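## Task

Take the cap off the marker whose cap is orange, while the second marker keeps its cap fully seated. Every marker and cap must finish resting on the desk, not held by the robot. At the end the robot must have released everything and pulled away, and must be upright, neither toppled nor leaning.

## Robot and tools

Robot: a two-wheeled cart (no sideways motion) carrying a pan/tilt head camera and two five-joint arms, left_arm and right_arm, each ending in a gripper with one fixed jaw and one swinging jaw. Cameras: head_camera, left_wrist_camera, right_wrist_camera. The cart is 0.53 m wide and spans x = -0.35 to 0.07 m. Arm pan axes sit at x = -0.060, y = +0.155 (left) and -0.155 m (right); each shoulder is 0.89 m high and 0.03 m out from its pan axis. Links: upper arm 0.116, forearm 0.135, hand 0.162 m. The fixed-jaw tip reaches about 0.44 m from its pan axis at most, and no lower than 0.55 m above the floor.

Frames: the base frame has its origin on the floor between the drive wheels, x ahead, y to the left, z up. The reported left_hand and right_hand are the fixed-jaw tips in this frame; a held object sits on the swinging-jaw side of that point. In the hand, z runs out along the fingers and y goes from swinging jaw to fixed jaw. Odometry is the base frame as it was when the scene began; base_odometry counts wheel rotation, so slip looks like travel. Heading is positive leftward, -3.142 to 3.142.

execute_actions: argument actions is a list holding one action or nothing (empty just reports state and images). An action may contain base, joints, or both, started together. base takes exactly one key: translate_m, a relative drive in metres from where the base last measured itself, positive forward, -1.4 to 1.4; or rotate_rad, a relative turn in radians, positive counter-clockwise seen from above, -3.2 to 3.2. joints is one dictionary covering both arms and the head, keyed by joint name, each value an absolute target angle in radians. Ranges: head_pan_rad -3.2 to 3.2 (0 ahead, positive left); head_tilt_rad -0.76 to 1.45 (0 level, positive down); per arm shoulder_pan -1.919 to 1.919, shoulder_lift -1.745 to 1.745, elbow_flex -1.69 to 1.58, wrist_flex -1.658 to 1.658, wrist_roll -2.743 to 2.841, gripper 0 to 1.919. Names are left_arm_... and right_arm_..., e.g. right_arm_elbow_flex_rad. Any unknown key or out-of-range number rejects the whole call with no motion. Joints you omit may keep pushing toward earlier targets. cameras picks which images return (list of names, or all by default; [] for none); the pictures line gives their order.

Arm geometry: shoulder_pan 0 points left_arm to the left and right_arm to the right; positive pans clockwise from above, so straight ahead is +1.571 for left and -1.571 for right. With lift, elbow and wrist_flex all 0 the upper arm stands up, tilted 0.24 rad outward, with forearm and fingers level; positive values bend downward. The sum of those three equals the fingers' angle below horizontal (1.571 = pointing down, which needs the forearm no more than 0.08 rad above level). wrist_roll -1.522: jaws close across the arm plane, fixed jaw on the left looking outward; 1.619: fixed jaw on the right; 0.049: closing within the plane, fixed jaw below (level fingers) or toward the pan axis (fingers down). Jaw gap by gripper angle: 0 gives 0.003 m, 0.3 gives 0.026, 0.6 gives 0.049, 1 gives 0.076, 1.919 gives 0.106. The hand body bulges about 0.08 m on the side opposite the fixed jaw's placement, so over furniture with level fingers keep the fixed jaw on the left. Commanding the gripper below its contact angle squeezes, strongest at 0.2 rad below; going further gains little and may trip the jaw. A holding jaw reads off_target; done means empty or only lightly gripping.

Stowed pose: shoulder_pan -1.75 (left) or 1.75 (right), shoulder_lift 0.05, elbow_flex 1.35, wrist_flex -1.55, wrist_roll -1.52. Stow in two steps (wrist joints first, then the rest) to avoid snagging on the cart; when leaving stow, do not move the wrists first. Turning in place with arms stowed needs 0.44 m of free radius. Near a desk, turning or backing up can hook the cart's rear and topple the robot.

Result lines: base_status and joint_status describe how each commanded motion ended. done: reached (base: wheels turned the full amount). off_target: stopped short, possibly still pushing, caused by load sag, an obstacle, or a tripped motor. time_out: target abandoned, holding position. joint command not followed (with a cause line): a self-collision check between links or the two arms blocked that arm's targets; grippers still move, and blocked targets may be retried on later actions until changed. on_its_own lists motion you did not command. MOTOR HOT warns at 55 °C; an OVER-TEMPERATURE FAULT at 70 °C halts that arm, and its keys read limit_stop_at_motor_heat, after which you resend targets.

Sag: loaded or far-reaching joints settle on the gravity side; offset the next target by the observed sag. Hand positions can be off by centimetres. A joint stuck over about 0.30 rad from target for roughly 2 s trips, dropping to 20 % torque; reset by waiting until still, then commanding 0.2 rad from the reading on the side away from the offending target (or 0.04 rad beyond a range end; for a jaw, the end). To stop a blocked joint straining, set its target to its current reading. Payload about 0.4 kg at full reach, 0.7 kg close in, 1 kg with both hands close in.

wait: seconds 0 to 10, no new command, returns state and images. zoom_image: camera plus region [x0, y0, x1, y1] in pixels from the top-left, up to 504 by 504, on that camera's latest full image. read_manual: returns licence text only. finished_scene: scene number (1 or 2) ends that scene permanently and reports success.

Avoid: dropping or slamming things, hard pushes, knocking items off the desk, pulls on objects in front (tipping), and any hard collision or pressing between the two arms or hands.

Each tool is called after "Request:" in YAML: its name, and indented under it one key for each argument.

## Session

Request:
execute_actions:
  actions:
    - {"joints":{"head_tilt_rad":0.7}}

Scene clock: 1.23 s.
base_odometry: x=+0.000 y=+0.000 heading=+0.000 (m, m, rad; odometry frame)
base_status: not commanded
joint_positions: head_pan_rad=+0.034 head_tilt_rad=+0.694 left_arm_shoulder_pan_rad=-1.744 left_arm_shoulder_lift_rad=+0.067 left_arm_elbow_flex_rad=+1.395 left_arm_wrist_flex_rad=-1.504 left_arm_wrist_roll_rad=-1.501 left_arm_gripper_rad=+1.920 right_arm_shoulder_pan_rad=+1.759 right_arm_shoulder_lift_rad=+0.073 right_arm_elbow_flex_rad=+1.356 right_arm_wrist_flex_rad=-1.639 right_arm_wrist_roll_rad=-1.493 right_arm_gripper_rad=+1.920
joint_status: all done
left_hand: x=-0.3011 y=+0.1051 z=+0.8772 quat_wxyz=(-0.055, -0.689, -0.067, +0.720) (m; base frame)
right_hand: x=-0.3049 y=-0.1161 z=+0.9044 quat_wxyz=(-0.085, +0.627, -0.050, -0.773) (m; base frame)
pictures: head_camera, left_wrist_camera, right_wrist_camera
Images, in order (width x height): head_camera 644x476, left_wrist_camera 644x476, right_wrist_camera 644x476.

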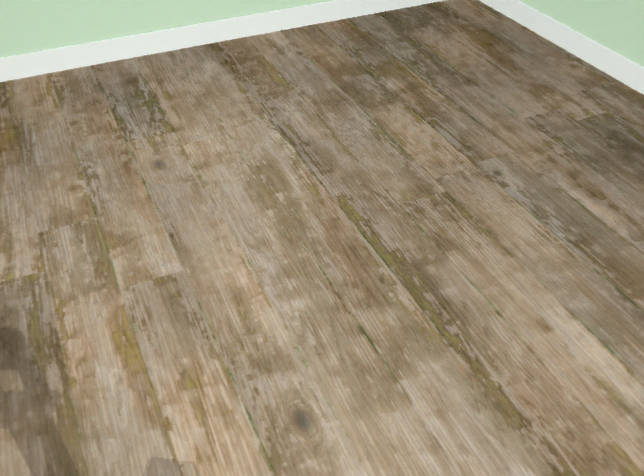

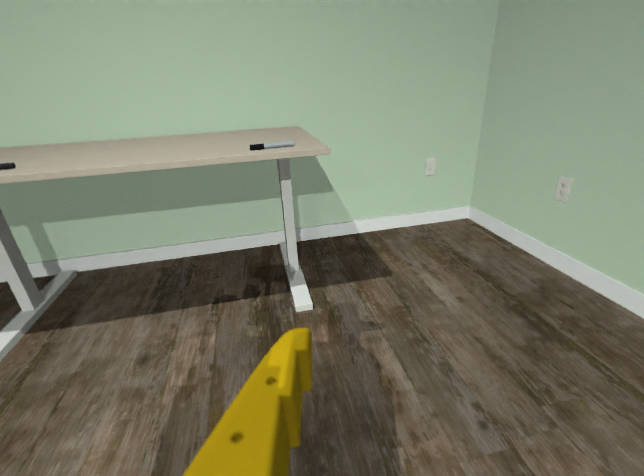

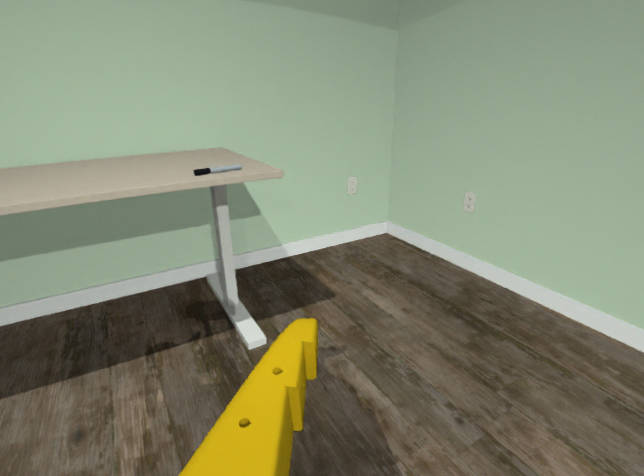

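Desk is behind.

Request:
execute_actions:
  actions:
    - {"joints":{"head_tilt_rad":0.3,"head_pan_rad":3.0}}
  cameras: ["head_camera"]

Scene clock: 4.23 s.
base_odometry: x=+0.000 y=+0.000 heading=+0.000 (m, m, rad; odometry frame)
base_status: not commanded
joint_positions: head_pan_rad=+2.990 head_tilt_rad=+0.313 left_arm_shoulder_pan_rad=-1.744 left_arm_shoulder_lift_rad=+0.067 left_arm_elbow_flex_rad=+1.395 left_arm_wrist_flex_rad=-1.504 left_arm_wrist_roll_rad=-1.501 left_arm_gripper_rad=+1.920 right_arm_shoulder_pan_rad=+1.759 right_arm_shoulder_lift_rad=+0.073 right_arm_elbow_flex_rad=+1.356 right_arm_wrist_flex_rad=-1.639 right_arm_wrist_roll_rad=-1.493 right_arm_gripper_rad=+1.920
joint_status: all done
left_hand: x=-0.3011 y=+0.1051 z=+0.8772 quat_wxyz=(-0.055, -0.689, -0.067, +0.720) (m; base frame)
right_hand: x=-0.3049 y=-0.1161 z=+0.9044 quat_wxyz=(-0.085, +0.627, -0.050, -0.773) (m; base frame)
pictures: head_camera
Images, in order (width x height): head_camera 644x476.

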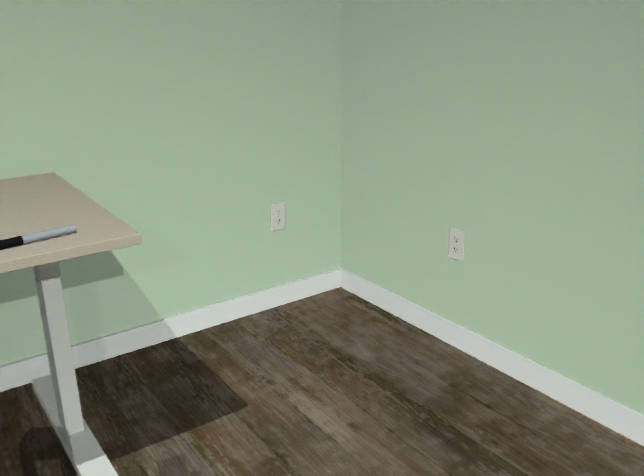

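Request:
execute_actions:
  actions:
    - {"joints":{"head_tilt_rad":0.35,"head_pan_rad":2.3}}
  cameras: ["head_camera"]

Scene clock: 5.70 s.
base_odometry: x=+0.000 y=+0.000 heading=+0.000 (m, m, rad; odometry frame)
base_status: not commanded
joint_positions: head_pan_rad=+2.310 head_tilt_rad=+0.343 left_arm_shoulder_pan_rad=-1.744 left_arm_shoulder_lift_rad=+0.067 left_arm_elbow_flex_rad=+1.395 left_arm_wrist_flex_rad=-1.504 left_arm_wrist_roll_rad=-1.501 left_arm_gripper_rad=+1.920 right_arm_shoulder_pan_rad=+1.759 right_arm_shoulder_lift_rad=+0.073 right_arm_elbow_flex_rad=+1.356 right_arm_wrist_flex_rad=-1.639 right_arm_wrist_roll_rad=-1.493 right_arm_gripper_rad=+1.920
joint_status: all done
left_hand: x=-0.3011 y=+0.1051 z=+0.8772 quat_wxyz=(-0.055, -0.689, -0.067, +0.720) (m; base frame)
right_hand: x=-0.3049 y=-0.1161 z=+0.9044 quat_wxyz=(-0.085, +0.627, -0.050, -0.773) (m; base frame)
pictures: head_camera
Images, in order (width x height): head_camera 644x476.

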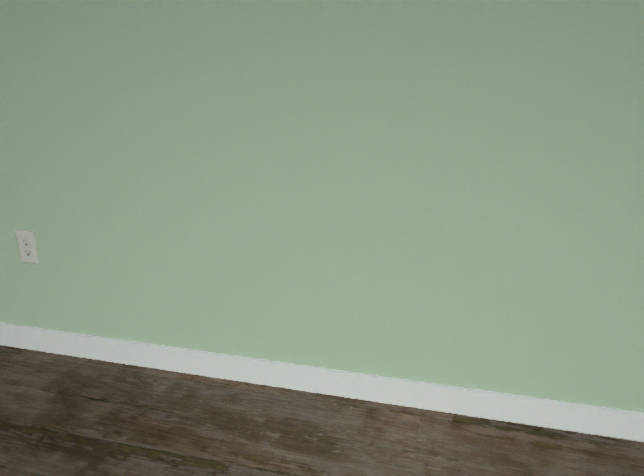

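Request:
execute_actions:
  actions:
    - {"joints":{"head_tilt_rad":0.35,"head_pan_rad":-2.5}}
  cameras: ["head_camera"]

Scene clock: 9.93 s.
base_odometry: x=+0.000 y=+0.000 heading=+0.000 (m, m, rad; odometry frame)
base_status: not commanded
joint_positions: head_pan_rad=-2.490 head_tilt_rad=+0.343 left_arm_shoulder_pan_rad=-1.744 left_arm_shoulder_lift_rad=+0.067 left_arm_elbow_flex_rad=+1.395 left_arm_wrist_flex_rad=-1.504 left_arm_wrist_roll_rad=-1.501 left_arm_gripper_rad=+1.920 right_arm_shoulder_pan_rad=+1.759 right_arm_shoulder_lift_rad=+0.073 right_arm_elbow_flex_rad=+1.356 right_arm_wrist_flex_rad=-1.639 right_arm_wrist_roll_rad=-1.493 right_arm_gripper_rad=+1.920
joint_status: all done
left_hand: x=-0.3011 y=+0.1051 z=+0.8772 quat_wxyz=(-0.055, -0.689, -0.067, +0.720) (m; base frame)
right_hand: x=-0.3049 y=-0.1161 z=+0.9044 quat_wxyz=(-0.085, +0.627, -0.050, -0.773) (m; base frame)
pictures: head_camera
Images, in order (width x height): head_camera 644x476.

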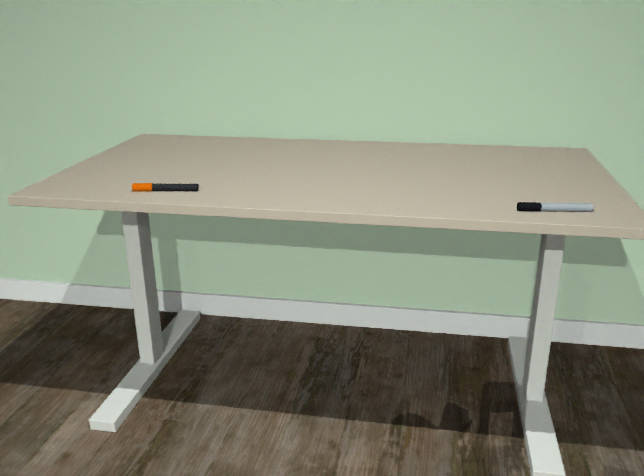

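Request:
execute_actions:
  actions:
    - {"base":{"rotate_rad":-2.2},"joints":{"head_tilt_rad":0.35,"head_pan_rad":-0.3}}
  cameras: ["head_camera"]

Scene clock: 13.97 s.
base_odometry: x=-0.001 y=+0.000 heading=-2.199 (m, m, rad; odometry frame)
base_status: done
joint_positions: head_pan_rad=-0.310 head_tilt_rad=+0.343 left_arm_shoulder_pan_rad=-1.744 left_arm_shoulder_lift_rad=+0.067 left_arm_elbow_flex_rad=+1.395 left_arm_wrist_flex_rad=-1.504 left_arm_wrist_roll_rad=-1.501 left_arm_gripper_rad=+1.920 right_arm_shoulder_pan_rad=+1.759 right_arm_shoulder_lift_rad=+0.073 right_arm_elbow_flex_rad=+1.356 right_arm_wrist_flex_rad=-1.639 right_arm_wrist_roll_rad=-1.493 right_arm_gripper_rad=+1.920
joint_status: all done
left_hand: x=-0.3011 y=+0.1051 z=+0.8772 quat_wxyz=(-0.055, -0.689, -0.067, +0.720) (m; base frame)
right_hand: x=-0.3049 y=-0.1161 z=+0.9044 quat_wxyz=(-0.085, +0.627, -0.050, -0.773) (m; base frame)
pictures: head_camera
Images, in order (width x height): head_camera 644x476.

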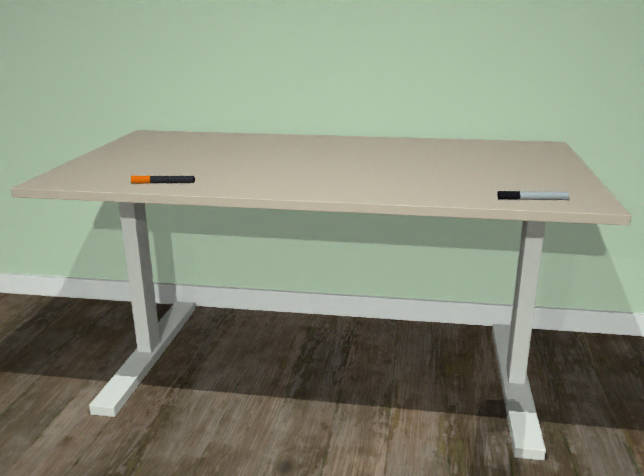

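Request:
execute_actions:
  actions:
    - {"base":{"rotate_rad":0.35},"joints":{"head_pan_rad":0}}
  cameras: []

Request:
execute_actions:
  actions:
    - {"base":{"translate_m":0.85}}
  cameras: []

Request:
execute_actions:
  actions:
    - {"base":{"rotate_rad":-0.8},"joints":{"head_tilt_rad":0.5}}
  cameras: ["head_camera"]

Scene clock: 15.87 s.
base_odometry: x=-0.001 y=+0.000 heading=-1.853 (m, m, rad; odometry frame)
base_status: done
joint_positions: head_pan_rad=-0.010 head_tilt_rad=+0.343 left_arm_shoulder_pan_rad=-1.744 left_arm_shoulder_lift_rad=+0.067 left_arm_elbow_flex_rad=+1.395 left_arm_wrist_flex_rad=-1.504 left_arm_wrist_roll_rad=-1.501 left_arm_gripper_rad=+1.920 right_arm_shoulder_pan_rad=+1.759 right_arm_shoulder_lift_rad=+0.073 right_arm_elbow_flex_rad=+1.356 right_arm_wrist_flex_rad=-1.639 right_arm_wrist_roll_rad=-1.493 right_arm_gripper_rad=+1.920
joint_status: all done
left_hand: x=-0.3011 y=+0.1051 z=+0.8772 quat_wxyz=(-0.055, -0.689, -0.067, +0.720) (m; base frame)
right_hand: x=-0.3049 y=-0.1161 z=+0.9044 quat_wxyz=(-0.085, +0.627, -0.050, -0.773) (m; base frame)
pictures: none
No camera images: the call's "cameras" was empty. Leave "cameras" out to get every camera's image.

Scene clock: 21.03 s.
base_odometry: x=-0.237 y=-0.817 heading=-1.853 (m, m, rad; odometry frame)
base_status: done
joint_positions: head_pan_rad=-0.010 head_tilt_rad=+0.343 left_arm_shoulder_pan_rad=-1.744 left_arm_shoulder_lift_rad=+0.067 left_arm_elbow_flex_rad=+1.395 left_arm_wrist_flex_rad=-1.504 left_arm_wrist_roll_rad=-1.501 left_arm_gripper_rad=+1.920 right_arm_shoulder_pan_rad=+1.759 right_arm_shoulder_lift_rad=+0.073 right_arm_elbow_flex_rad=+1.356 right_arm_wrist_flex_rad=-1.639 right_arm_wrist_roll_rad=-1.493 right_arm_gripper_rad=+1.920
joint_status: not commanded
left_hand: x=-0.3011 y=+0.1051 z=+0.8772 quat_wxyz=(-0.055, -0.689, -0.067, +0.720) (m; base frame)
right_hand: x=-0.3049 y=-0.1161 z=+0.9044 quat_wxyz=(-0.085, +0.627, -0.050, -0.773) (m; base frame)
pictures: none
No camera images: the call's "cameras" was empty. Leave "cameras" out to get every camera's image.

Scene clock: 22.73 s.
base_odometry: x=-0.237 y=-0.816 heading=-2.652 (m, m, rad; odometry frame)
base_status: done
joint_positions: head_pan_rad=-0.010 head_tilt_rad=+0.494 left_arm_shoulder_pan_rad=-1.744 left_arm_shoulder_lift_rad=+0.067 left_arm_elbow_flex_rad=+1.395 left_arm_wrist_flex_rad=-1.504 left_arm_wrist_roll_rad=-1.501 left_arm_gripper_rad=+1.920 right_arm_shoulder_pan_rad=+1.759 right_arm_shoulder_lift_rad=+0.073 right_arm_elbow_flex_rad=+1.356 right_arm_wrist_flex_rad=-1.639 right_arm_wrist_roll_rad=-1.493 right_arm_gripper_rad=+1.920
joint_status: all done
left_hand: x=-0.3011 y=+0.1051 z=+0.8772 quat_wxyz=(-0.055, -0.689, -0.067, +0.720) (m; base frame)
right_hand: x=-0.3049 y=-0.1161 z=+0.9044 quat_wxyz=(-0.085, +0.627, -0.050, -0.773) (m; base frame)
pictures: head_camera
Images, in order (width x height): head_camera 644x476.

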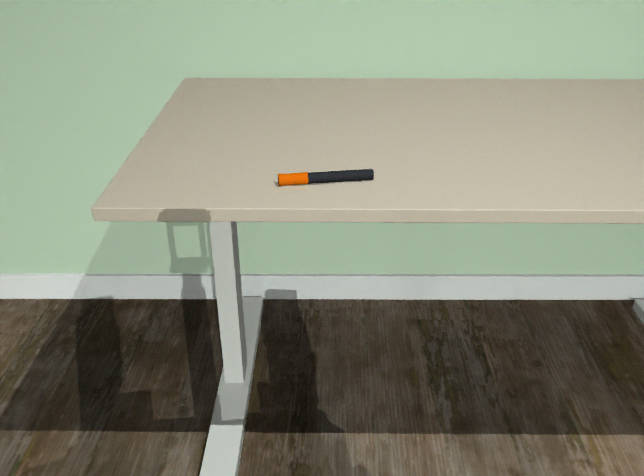

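Request:
execute_actions:
  actions:
    - {"base":{"translate_m":0.6},"joints":{"left_arm_shoulder_pan_rad":1.571,"right_arm_shoulder_pan_rad":-1.571,"left_arm_elbow_flex_rad":0.3,"right_arm_elbow_flex_rad":0.3,"left_arm_shoulder_lift_rad":0,"right_arm_shoulder_lift_rad":0,"head_tilt_rad":0.8}}
  cameras: ["head_camera"]

Scene clock: 28.43 s.
base_odometry: x=-0.767 y=-1.097 heading=-2.653 (m, m, rad; odometry frame)
base_status: done
joint_positions: head_pan_rad=-0.010 head_tilt_rad=+0.795 left_arm_shoulder_pan_rad=+1.564 left_arm_shoulder_lift_rad=+0.033 left_arm_elbow_flex_rad=+0.331 left_arm_wrist_flex_rad=-1.504 left_arm_wrist_roll_rad=-1.501 left_arm_gripper_rad=+1.920 right_arm_shoulder_pan_rad=-1.560 right_arm_shoulder_lift_rad=+0.035 right_arm_elbow_flex_rad=+0.336 right_arm_wrist_flex_rad=-1.639 right_arm_wrist_roll_rad=-1.493 right_arm_gripper_rad=+1.920
joint_status: all done
left_hand: x=+0.1974 y=+0.1646 z=+1.1081 quat_wxyz=(+0.977, -0.003, +0.214, -0.007) (m; base frame)
right_hand: x=+0.1783 y=-0.1498 z=+1.1146 quat_wxyz=(+0.988, -0.001, +0.151, -0.020) (m; base frame)
pictures: head_camera
Images, in order (width x height): head_camera 644x476.

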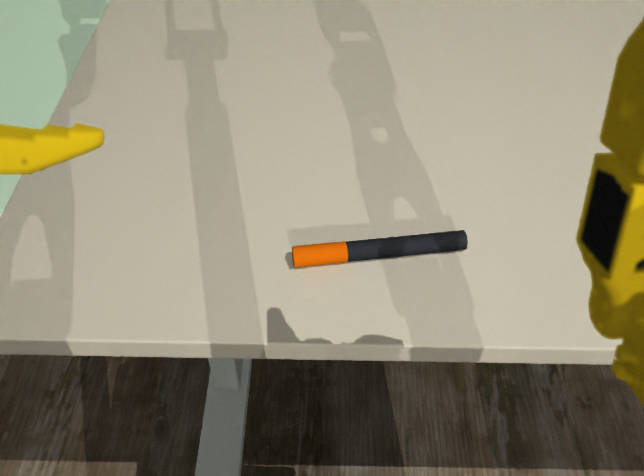

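Request:
execute_actions:
  actions:
    - {"base":{"rotate_rad":0.5},"joints":{"head_tilt_rad":1.2,"head_pan_rad":-0.3}}
  cameras: ["head_camera"]

Request:
execute_actions:
  actions:
    - {"base":{"translate_m":-0.25}}
  cameras: []

Request:
execute_actions:
  actions:
    - {"base":{"rotate_rad":-0.4},"joints":{"head_tilt_rad":1.0,"head_pan_rad":0,"left_arm_wrist_flex_rad":1.0,"right_arm_wrist_flex_rad":1.0,"left_arm_wrist_roll_rad":0.4,"right_arm_wrist_roll_rad":2.8,"left_arm_gripper_rad":0.8,"right_arm_gripper_rad":0.8,"left_arm_shoulder_pan_rad":1.9,"right_arm_shoulder_pan_rad":-1.9}}

Scene clock: 31.37 s.
base_odometry: x=-0.767 y=-1.097 heading=-2.154 (m, m, rad; odometry frame)
base_status: done
joint_positions: head_pan_rad=-0.290 head_tilt_rad=+1.195 left_arm_shoulder_pan_rad=+1.565 left_arm_shoulder_lift_rad=+0.033 left_arm_elbow_flex_rad=+0.331 left_arm_wrist_flex_rad=-1.504 left_arm_wrist_roll_rad=-1.501 left_arm_gripper_rad=+1.920 right_arm_shoulder_pan_rad=-1.562 right_arm_shoulder_lift_rad=+0.035 right_arm_elbow_flex_rad=+0.336 right_arm_wrist_flex_rad=-1.639 right_arm_wrist_roll_rad=-1.493 right_arm_gripper_rad=+1.920
joint_status: all done
left_hand: x=+0.1974 y=+0.1642 z=+1.1081 quat_wxyz=(+0.977, -0.003, +0.214, -0.007) (m; base frame)
right_hand: x=+0.1782 y=-0.1495 z=+1.1146 quat_wxyz=(+0.988, -0.002, +0.151, -0.019) (m; base frame)
pictures: head_camera
Images, in order (width x height): head_camera 644x476.

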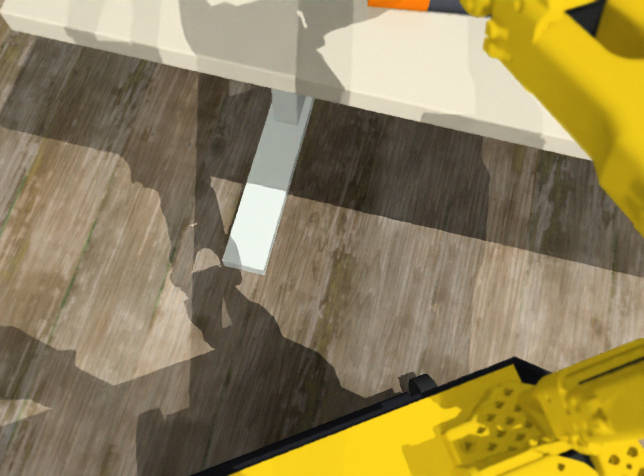

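Scene clock: 33.40 s.
base_odometry: x=-0.630 y=-0.888 heading=-2.151 (m, m, rad; odometry frame)
base_status: done
joint_positions: head_pan_rad=-0.290 head_tilt_rad=+1.195 left_arm_shoulder_pan_rad=+1.565 left_arm_shoulder_lift_rad=+0.033 left_arm_elbow_flex_rad=+0.331 left_arm_wrist_flex_rad=-1.504 left_arm_wrist_roll_rad=-1.501 left_arm_gripper_rad=+1.920 right_arm_shoulder_pan_rad=-1.562 right_arm_shoulder_lift_rad=+0.035 right_arm_elbow_flex_rad=+0.336 right_arm_wrist_flex_rad=-1.639 right_arm_wrist_roll_rad=-1.493 right_arm_gripper_rad=+1.920
joint_status: not commanded
left_hand: x=+0.1974 y=+0.1642 z=+1.1081 quat_wxyz=(+0.977, -0.003, +0.214, -0.007) (m; base frame)
right_hand: x=+0.1782 y=-0.1495 z=+1.1146 quat_wxyz=(+0.988, -0.002, +0.151, -0.019) (m; base frame)
pictures: none
No camera images: the call's "cameras" was empty. Leave "cameras" out to get every camera's image.

Scene clock: 37.47 s.
base_odometry: x=-0.630 y=-0.887 heading=-2.550 (m, m, rad; odometry frame)
base_status: done
joint_positions: head_pan_rad=-0.010 head_tilt_rad=+1.015 left_arm_shoulder_pan_rad=+1.893 left_arm_shoulder_lift_rad=+0.033 left_arm_elbow_flex_rad=+0.331 left_arm_wrist_flex_rad=+0.995 left_arm_wrist_roll_rad=+0.393 left_arm_gripper_rad=+0.810 right_arm_shoulder_pan_rad=-1.888 right_arm_shoulder_lift_rad=+0.035 right_arm_elbow_flex_rad=+0.336 right_arm_wrist_flex_rad=+0.995 right_arm_wrist_roll_rad=+2.790 right_arm_gripper_rad=+0.809
joint_status: all done
left_hand: x=+0.1445 y=+0.0834 z=+0.8039 quat_wxyz=(+0.046, -0.711, +0.695, -0.095) (m; base frame)
right_hand: x=+0.1593 y=-0.0861 z=+0.8058 quat_wxyz=(-0.042, -0.732, -0.674, -0.093) (m; base frame)
pictures: head_camera, left_wrist_camera, right_wrist_camera
Images, in order (width x height): head_camera 644x476, left_wrist_camera 644x476, right_wrist_camera 644x476.

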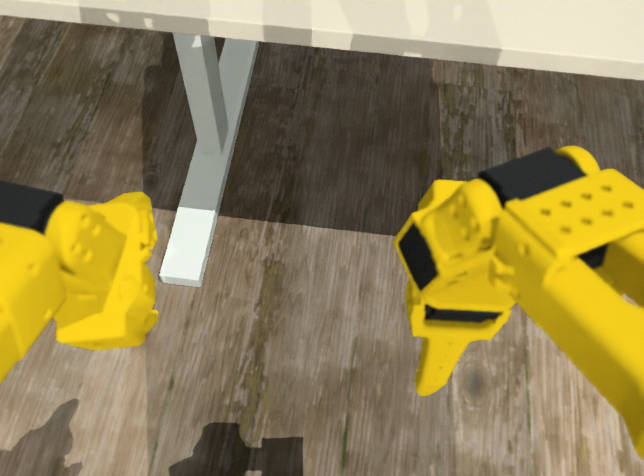

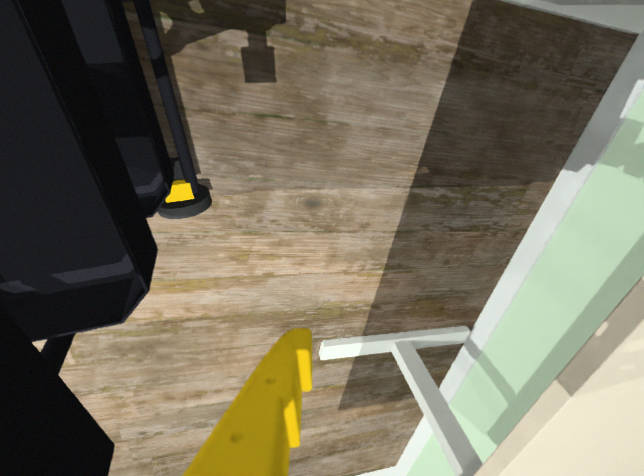

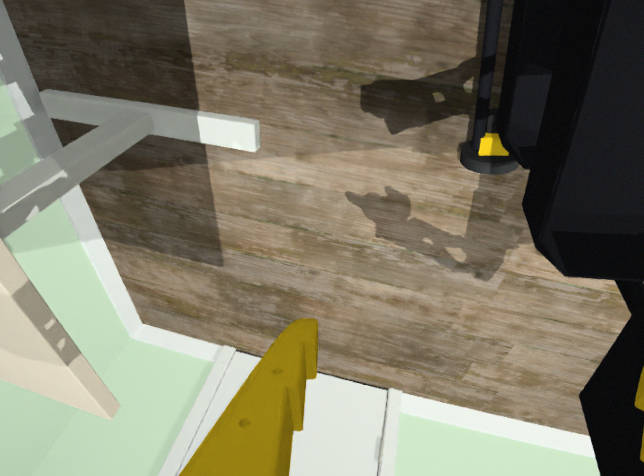

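Request:
execute_actions:
  actions:
    - {"joints":{"left_arm_shoulder_lift_rad":0.5,"right_arm_shoulder_lift_rad":0.5,"left_arm_elbow_flex_rad":-0.5,"right_arm_elbow_flex_rad":-0.5,"left_arm_wrist_flex_rad":1.2,"right_arm_wrist_flex_rad":1.2}}
  cameras: []

Request:
execute_actions:
  actions:
    - {"base":{"translate_m":0.405}}

Scene clock: 39.67 s.
base_odometry: x=-0.630 y=-0.887 heading=-2.550 (m, m, rad; odometry frame)
base_status: not commanded
joint_positions: head_pan_rad=-0.010 head_tilt_rad=+1.015 left_arm_shoulder_pan_rad=+1.893 left_arm_shoulder_lift_rad=+0.513 left_arm_elbow_flex_rad=-0.469 left_arm_wrist_flex_rad=+1.196 left_arm_wrist_roll_rad=+0.393 left_arm_gripper_rad=+0.810 right_arm_shoulder_pan_rad=-1.888 right_arm_shoulder_lift_rad=+0.515 right_arm_elbow_flex_rad=-0.463 right_arm_wrist_flex_rad=+1.195 right_arm_wrist_roll_rad=+2.790 right_arm_gripper_rad=+0.809
joint_status: all done
left_hand: x=+0.2142 y=+0.0601 z=+0.8232 quat_wxyz=(+0.072, -0.705, +0.690, -0.148) (m; base frame)
right_hand: x=+0.2290 y=-0.0632 z=+0.8265 quat_wxyz=(-0.067, -0.726, -0.669, -0.147) (m; base frame)
pictures: none
No camera images: the call's "cameras" was empty. Leave "cameras" out to get every camera's image.

Scene clock: 42.53 s.
base_odometry: x=-0.966 y=-1.113 heading=-2.552 (m, m, rad; odometry frame)
base_status: done
joint_positions: head_pan_rad=-0.010 head_tilt_rad=+1.015 left_arm_shoulder_pan_rad=+1.893 left_arm_shoulder_lift_rad=+0.515 left_arm_elbow_flex_rad=-0.469 left_arm_wrist_flex_rad=+1.196 left_arm_wrist_roll_rad=+0.393 left_arm_gripper_rad=+0.810 right_arm_shoulder_pan_rad=-1.890 right_arm_shoulder_lift_rad=+0.517 right_arm_elbow_flex_rad=-0.463 right_arm_wrist_flex_rad=+1.195 right_arm_wrist_roll_rad=+2.790 right_arm_gripper_rad=+0.809
joint_status: not commanded
left_hand: x=+0.2141 y=+0.0602 z=+0.8228 quat_wxyz=(+0.071, -0.705, +0.690, -0.147) (m; base frame)
right_hand: x=+0.2288 y=-0.0628 z=+0.8261 quat_wxyz=(-0.066, -0.726, -0.669, -0.146) (m; base frame)
pictures: head_camera, left_wrist_camera, right_wrist_camera
Images, in order (width x height): head_camera 644x476, left_wrist_camera 644x476, right_wrist_camera 644x476.

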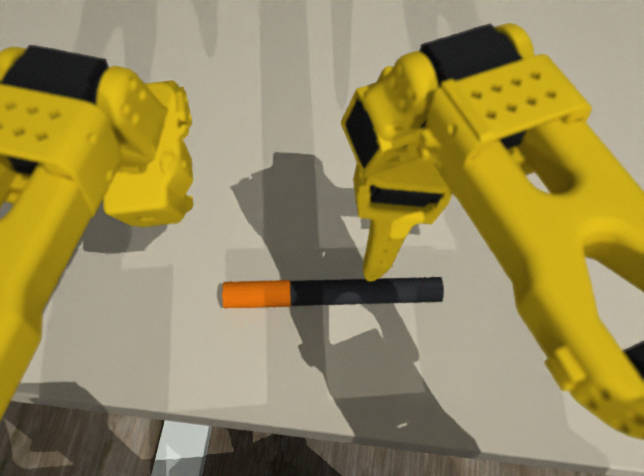

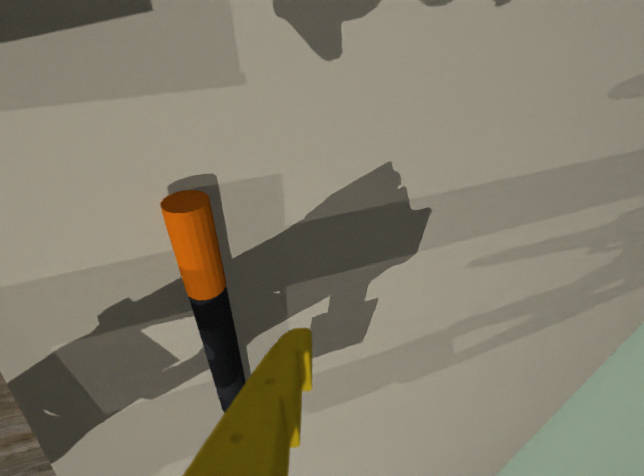

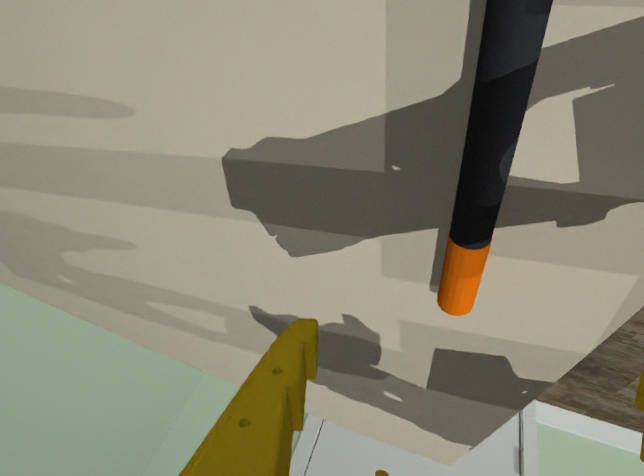

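Request:
execute_actions:
  actions:
    - {"joints":{"left_arm_shoulder_lift_rad":0.78,"right_arm_shoulder_lift_rad":0.88,"right_arm_elbow_flex_rad":-0.65,"left_arm_wrist_flex_rad":1.02,"right_arm_wrist_flex_rad":1.03}}

Scene clock: 45.17 s.
base_odometry: x=-0.966 y=-1.113 heading=-2.552 (m, m, rad; odometry frame)
base_status: not commanded
joint_positions: head_pan_rad=-0.010 head_tilt_rad=+1.015 left_arm_shoulder_pan_rad=+1.893 left_arm_shoulder_lift_rad=+0.797 left_arm_elbow_flex_rad=-0.470 left_arm_wrist_flex_rad=+1.029 left_arm_wrist_roll_rad=+0.393 left_arm_gripper_rad=+0.810 right_arm_shoulder_pan_rad=-1.890 right_arm_shoulder_lift_rad=+0.900 right_arm_elbow_flex_rad=-0.614 right_arm_wrist_flex_rad=+1.039 right_arm_wrist_roll_rad=+2.790 right_arm_gripper_rad=+0.809
joint_status: all done
left_hand: x=+0.2112 y=+0.0611 z=+0.7558 quat_wxyz=(+0.047, -0.711, +0.695, -0.096) (m; base frame)
right_hand: x=+0.2381 y=-0.0597 z=+0.7549 quat_wxyz=(-0.051, -0.730, -0.673, -0.111) (m; base frame)
pictures: head_camera, left_wrist_camera, right_wrist_camera
Images, in order (width x height): head_camera 644x476, left_wrist_camera 644x476, right_wrist_camera 644x476.

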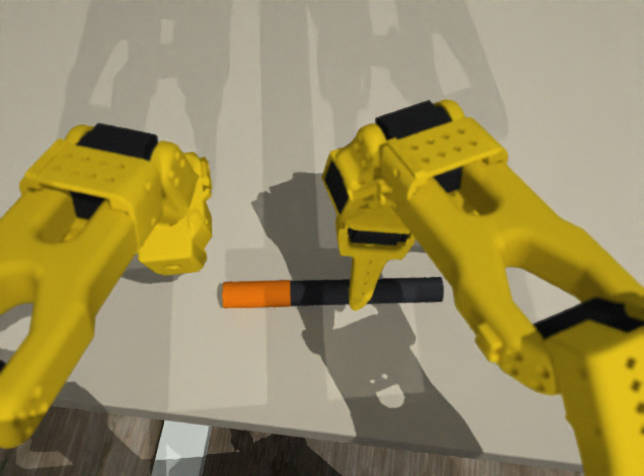

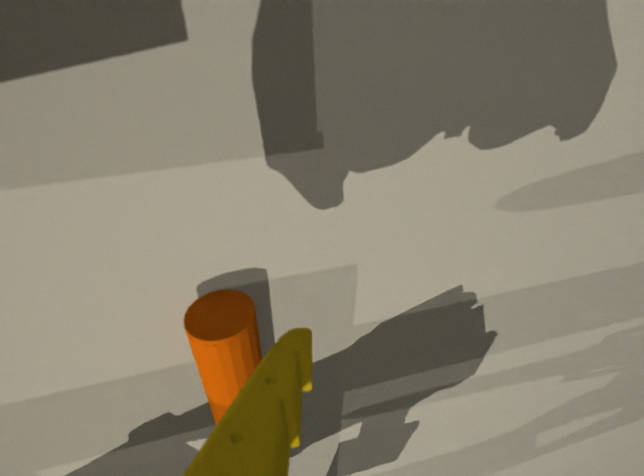

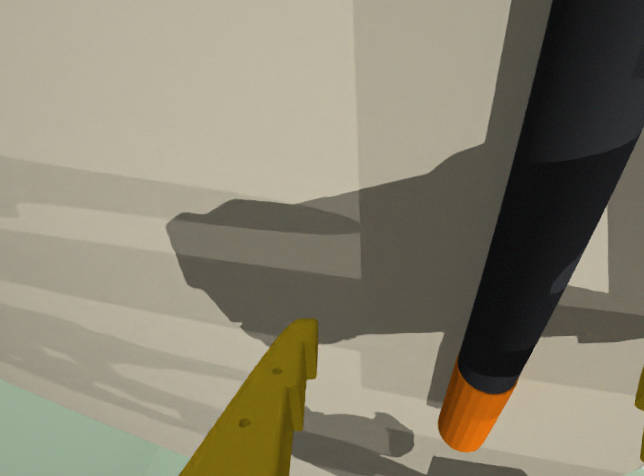

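Request:
execute_actions:
  actions:
    - {"joints":{"left_arm_elbow_flex_rad":-0.72,"right_arm_elbow_flex_rad":-0.9,"left_arm_shoulder_pan_rad":1.919,"right_arm_shoulder_pan_rad":-1.919}}
  cameras: []

Request:
execute_actions:
  actions:
    - {"base":{"translate_m":-0.06}}

Scene clock: 47.50 s.
base_odometry: x=-0.966 y=-1.113 heading=-2.552 (m, m, rad; odometry frame)
base_status: not commanded
joint_positions: head_pan_rad=-0.010 head_tilt_rad=+1.015 left_arm_shoulder_pan_rad=+1.912 left_arm_shoulder_lift_rad=+0.799 left_arm_elbow_flex_rad=-0.688 left_arm_wrist_flex_rad=+1.029 left_arm_wrist_roll_rad=+0.393 left_arm_gripper_rad=+0.810 right_arm_shoulder_pan_rad=-1.899 right_arm_shoulder_lift_rad=+0.902 right_arm_elbow_flex_rad=-0.862 right_arm_wrist_flex_rad=+1.039 right_arm_wrist_roll_rad=+2.790 right_arm_gripper_rad=+0.809
joint_status: all done
joint sent to its limit — the command would take right_arm_shoulder_pan_rad past its lower limit, so that joint was sent only as far as its limit.
left_hand: x=+0.2459 y=+0.0432 z=+0.7938 quat_wxyz=(+0.092, -0.692, +0.690, -0.193) (m; base frame)
right_hand: x=+0.2755 y=-0.0439 z=+0.8037 quat_wxyz=(-0.100, -0.710, -0.661, -0.222) (m; base frame)
pictures: none
No camera images: the call's "cameras" was empty. Leave "cameras" out to get every camera's image.

Scene clock: 48.50 s.
base_odometry: x=-0.917 y=-1.079 heading=-2.552 (m, m, rad; odometry frame)
base_status: done
joint_positions: head_pan_rad=-0.010 head_tilt_rad=+1.015 left_arm_shoulder_pan_rad=+1.913 left_arm_shoulder_lift_rad=+0.799 left_arm_elbow_flex_rad=-0.688 left_arm_wrist_flex_rad=+1.029 left_arm_wrist_roll_rad=+0.393 left_arm_gripper_rad=+0.810 right_arm_shoulder_pan_rad=-1.901 right_arm_shoulder_lift_rad=+0.902 right_arm_elbow_flex_rad=-0.862 right_arm_wrist_flex_rad=+1.039 right_arm_wrist_roll_rad=+2.790 right_arm_gripper_rad=+0.809
joint_status: not commanded
left_hand: x=+0.2457 y=+0.0427 z=+0.7938 quat_wxyz=(+0.091, -0.691, +0.690, -0.193) (m; base frame)
right_hand: x=+0.2753 y=-0.0434 z=+0.8037 quat_wxyz=(-0.099, -0.709, -0.661, -0.222) (m; base frame)
pictures: head_camera, left_wrist_camera, right_wrist_camera
Images, in order (width x height): head_camera 644x476, left_wrist_camera 644x476, right_wrist_camera 644x476.

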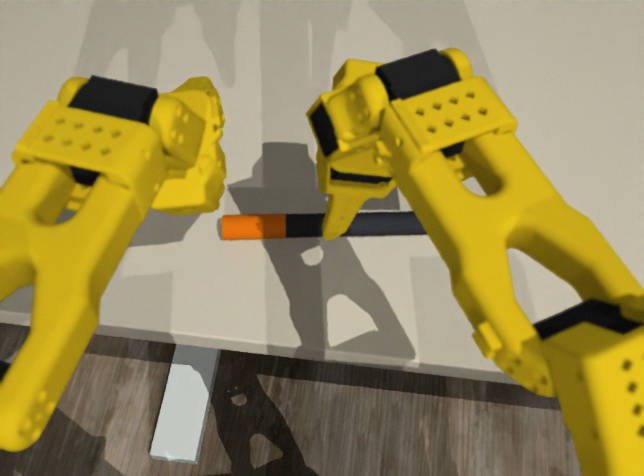

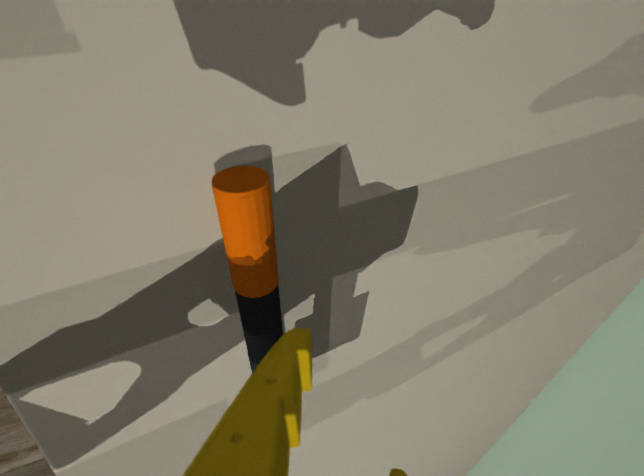

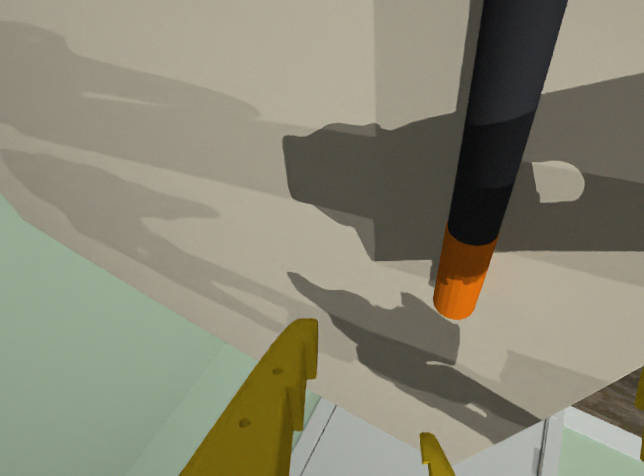

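Request:
execute_actions:
  actions:
    - {"joints":{"left_arm_shoulder_lift_rad":0.95,"right_arm_shoulder_lift_rad":1.08}}

Scene clock: 50.20 s.
base_odometry: x=-0.917 y=-1.079 heading=-2.552 (m, m, rad; odometry frame)
base_status: not commanded
joint_positions: head_pan_rad=-0.010 head_tilt_rad=+1.015 left_arm_shoulder_pan_rad=+1.913 left_arm_shoulder_lift_rad=+0.969 left_arm_elbow_flex_rad=-0.690 left_arm_wrist_flex_rad=+1.029 left_arm_wrist_roll_rad=+0.393 left_arm_gripper_rad=+0.810 right_arm_shoulder_pan_rad=-1.901 right_arm_shoulder_lift_rad=+1.103 right_arm_elbow_flex_rad=-0.865 right_arm_wrist_flex_rad=+1.039 right_arm_wrist_roll_rad=+2.790 right_arm_gripper_rad=+0.809
joint_status: all done
left_hand: x=+0.2260 y=+0.0498 z=+0.7455 quat_wxyz=(+0.056, -0.702, +0.700, -0.118) (m; base frame)
right_hand: x=+0.2527 y=-0.0512 z=+0.7416 quat_wxyz=(-0.060, -0.724, -0.674, -0.134) (m; base frame)
pictures: head_camera, left_wrist_camera, right_wrist_camera
Images, in order (width x height): head_camera 644x476, left_wrist_camera 644x476, right_wrist_camera 644x476.

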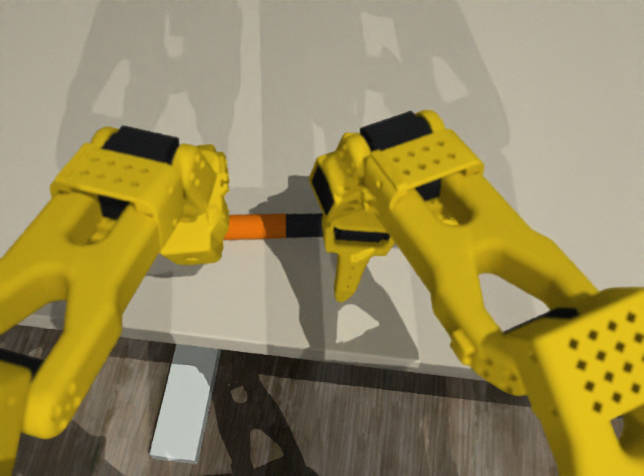

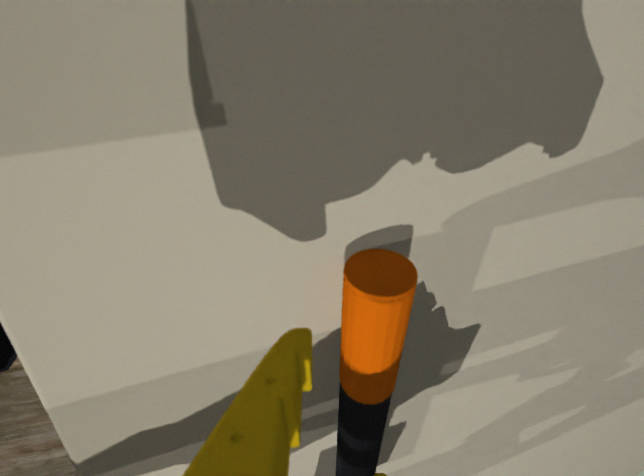

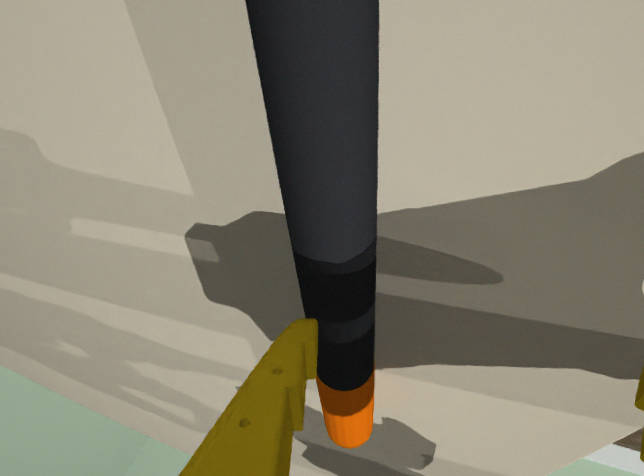

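Request:
execute_actions:
  actions:
    - {"joints":{"left_arm_shoulder_lift_rad":1.02,"right_arm_shoulder_lift_rad":1.14,"right_arm_wrist_flex_rad":0.97,"left_arm_wrist_flex_rad":1.0}}

Scene clock: 51.27 s.
base_odometry: x=-0.917 y=-1.079 heading=-2.552 (m, m, rad; odometry frame)
base_status: not commanded
joint_positions: head_pan_rad=-0.010 head_tilt_rad=+1.015 left_arm_shoulder_pan_rad=+1.913 left_arm_shoulder_lift_rad=+1.040 left_arm_elbow_flex_rad=-0.691 left_arm_wrist_flex_rad=+1.009 left_arm_wrist_roll_rad=+0.393 left_arm_gripper_rad=+0.810 right_arm_shoulder_pan_rad=-1.901 right_arm_shoulder_lift_rad=+1.149 right_arm_elbow_flex_rad=-0.877 right_arm_wrist_flex_rad=+0.975 right_arm_wrist_roll_rad=+2.790 right_arm_gripper_rad=+0.809
joint_status: all done
left_hand: x=+0.2187 y=+0.0524 z=+0.7273 quat_wxyz=(+0.046, -0.704, +0.702, -0.096) (m; base frame)
right_hand: x=+0.2571 y=-0.0496 z=+0.7337 quat_wxyz=(-0.066, -0.722, -0.673, -0.148) (m; base frame)
pictures: head_camera, left_wrist_camera, right_wrist_camera
Images, in order (width x height): head_camera 644x476, left_wrist_camera 644x476, right_wrist_camera 644x476.

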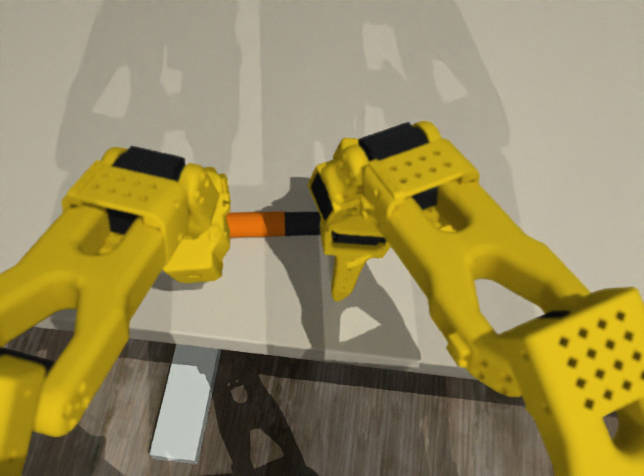

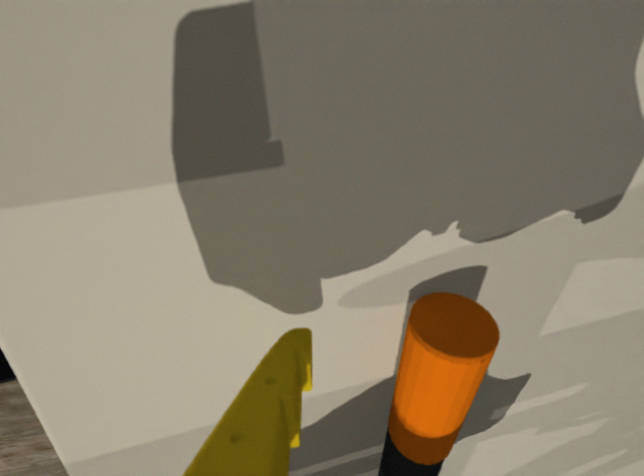

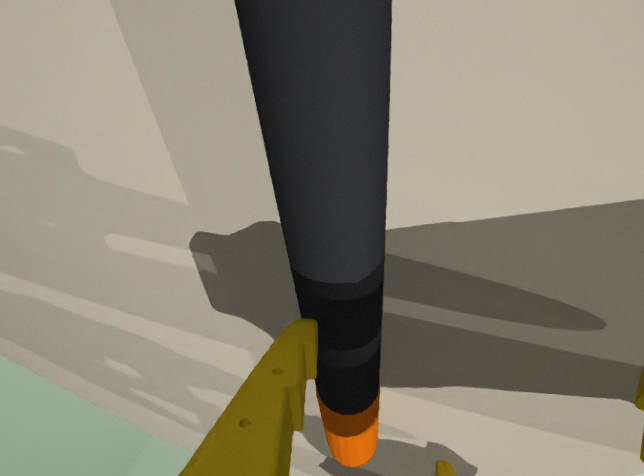

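Request:
execute_actions:
  actions:
    - {"joints":{"left_arm_gripper_rad":0.1,"right_arm_gripper_rad":0.05}}

Scene clock: 52.93 s.
base_odometry: x=-0.917 y=-1.079 heading=-2.552 (m, m, rad; odometry frame)
base_status: not commanded
joint_positions: head_pan_rad=-0.010 head_tilt_rad=+1.015 left_arm_shoulder_pan_rad=+1.913 left_arm_shoulder_lift_rad=+1.040 left_arm_elbow_flex_rad=-0.691 left_arm_wrist_flex_rad=+1.009 left_arm_wrist_roll_rad=+0.393 left_arm_gripper_rad=+0.111 right_arm_shoulder_pan_rad=-1.901 right_arm_shoulder_lift_rad=+1.155 right_arm_elbow_flex_rad=-0.884 right_arm_wrist_flex_rad=+0.975 right_arm_wrist_roll_rad=+2.790 right_arm_gripper_rad=+0.062
joint_status: all done
left_hand: x=+0.2187 y=+0.0524 z=+0.7273 quat_wxyz=(+0.046, -0.704, +0.702, -0.096) (m; base frame)
right_hand: x=+0.2572 y=-0.0496 z=+0.7330 quat_wxyz=(-0.066, -0.722, -0.673, -0.148) (m; base frame)
pictures: head_camera, left_wrist_camera, right_wrist_camera
Images, in order (width x height): head_camera 644x476, left_wrist_camera 644x476, right_wrist_camera 644x476.

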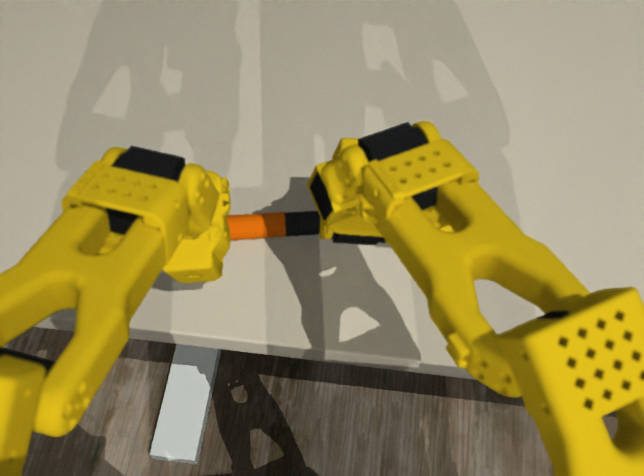

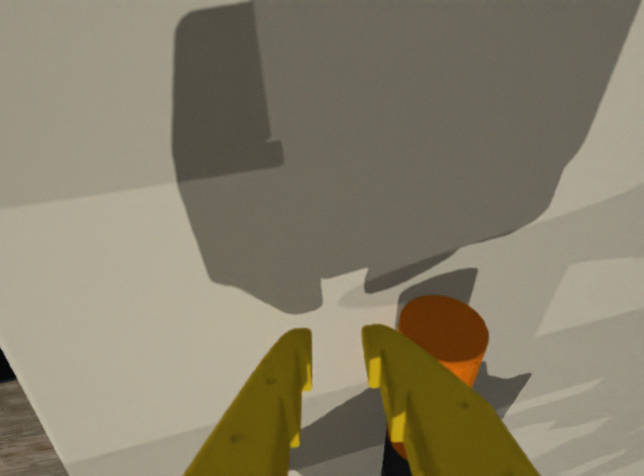

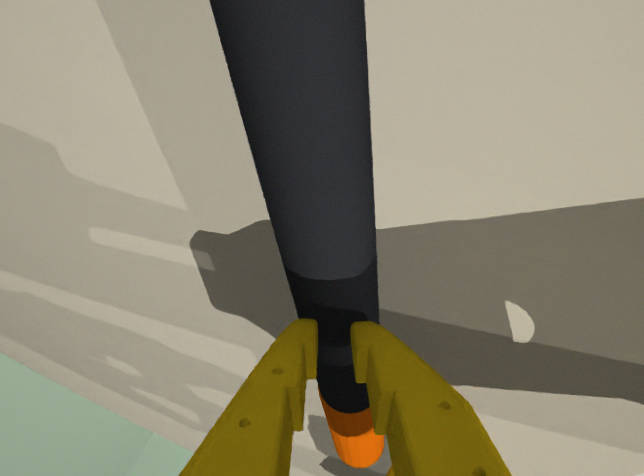

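Request:
execute_actions:
  actions:
    - {"joints":{"left_arm_gripper_rad":0.8,"right_arm_gripper_rad":0.8}}
  cameras: []

Request:
execute_actions:
  actions:
    - {"joints":{"left_arm_shoulder_lift_rad":1.11,"right_arm_shoulder_lift_rad":1.23,"right_arm_wrist_flex_rad":0.9,"left_arm_wrist_flex_rad":0.87}}

Scene clock: 54.23 s.
base_odometry: x=-0.917 y=-1.079 heading=-2.552 (m, m, rad; odometry frame)
base_status: not commanded
joint_positions: head_pan_rad=-0.010 head_tilt_rad=+1.015 left_arm_shoulder_pan_rad=+1.913 left_arm_shoulder_lift_rad=+1.040 left_arm_elbow_flex_rad=-0.691 left_arm_wrist_flex_rad=+1.009 left_arm_wrist_roll_rad=+0.393 left_arm_gripper_rad=+0.788 right_arm_shoulder_pan_rad=-1.901 right_arm_shoulder_lift_rad=+1.155 right_arm_elbow_flex_rad=-0.884 right_arm_wrist_flex_rad=+0.975 right_arm_wrist_roll_rad=+2.790 right_arm_gripper_rad=+0.790
joint_status: all done
left_hand: x=+0.2187 y=+0.0524 z=+0.7273 quat_wxyz=(+0.046, -0.704, +0.702, -0.096) (m; base frame)
right_hand: x=+0.2572 y=-0.0496 z=+0.7330 quat_wxyz=(-0.066, -0.722, -0.673, -0.148) (m; base frame)
pictures: none
No camera images: the call's "cameras" was empty. Leave "cameras" out to get every camera's image.

Scene clock: 55.03 s.
base_odometry: x=-0.917 y=-1.079 heading=-2.552 (m, m, rad; odometry frame)
base_status: not commanded
joint_positions: head_pan_rad=-0.010 head_tilt_rad=+1.015 left_arm_shoulder_pan_rad=+1.913 left_arm_shoulder_lift_rad=+1.101 left_arm_elbow_flex_rad=-0.717 left_arm_wrist_flex_rad=+0.877 left_arm_wrist_roll_rad=+0.393 left_arm_gripper_rad=+0.789 right_arm_shoulder_pan_rad=-1.901 right_arm_shoulder_lift_rad=+1.190 right_arm_elbow_flex_rad=-0.900 right_arm_wrist_flex_rad=+0.915 right_arm_wrist_roll_rad=+2.790 right_arm_gripper_rad=+0.798
joint_status: all done
left_hand: x=+0.2333 y=+0.0472 z=+0.7192 quat_wxyz=(+0.066, -0.699, +0.698, -0.140) (m; base frame)
right_hand: x=+0.2631 y=-0.0476 z=+0.7290 quat_wxyz=(-0.074, -0.719, -0.670, -0.166) (m; base frame)
pictures: head_camera, left_wrist_camera, right_wrist_camera
Images, in order (width x height): head_camera 644x476, left_wrist_camera 644x476, right_wrist_camera 644x476.

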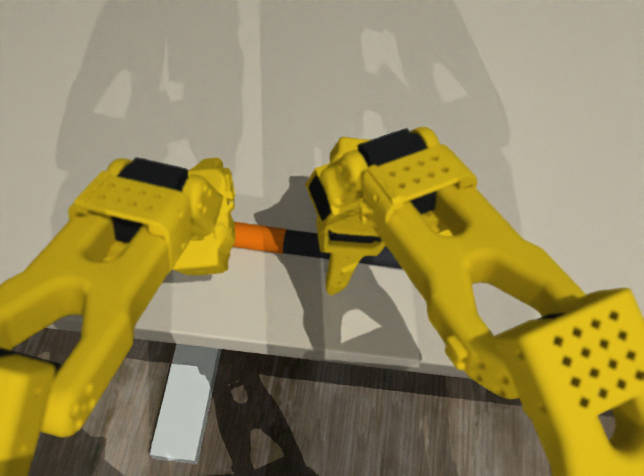

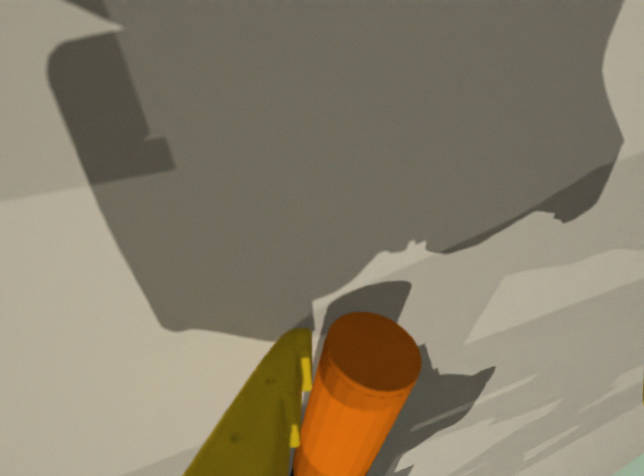

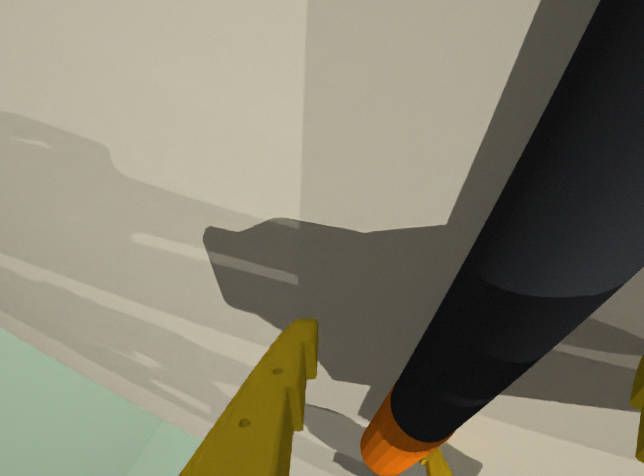

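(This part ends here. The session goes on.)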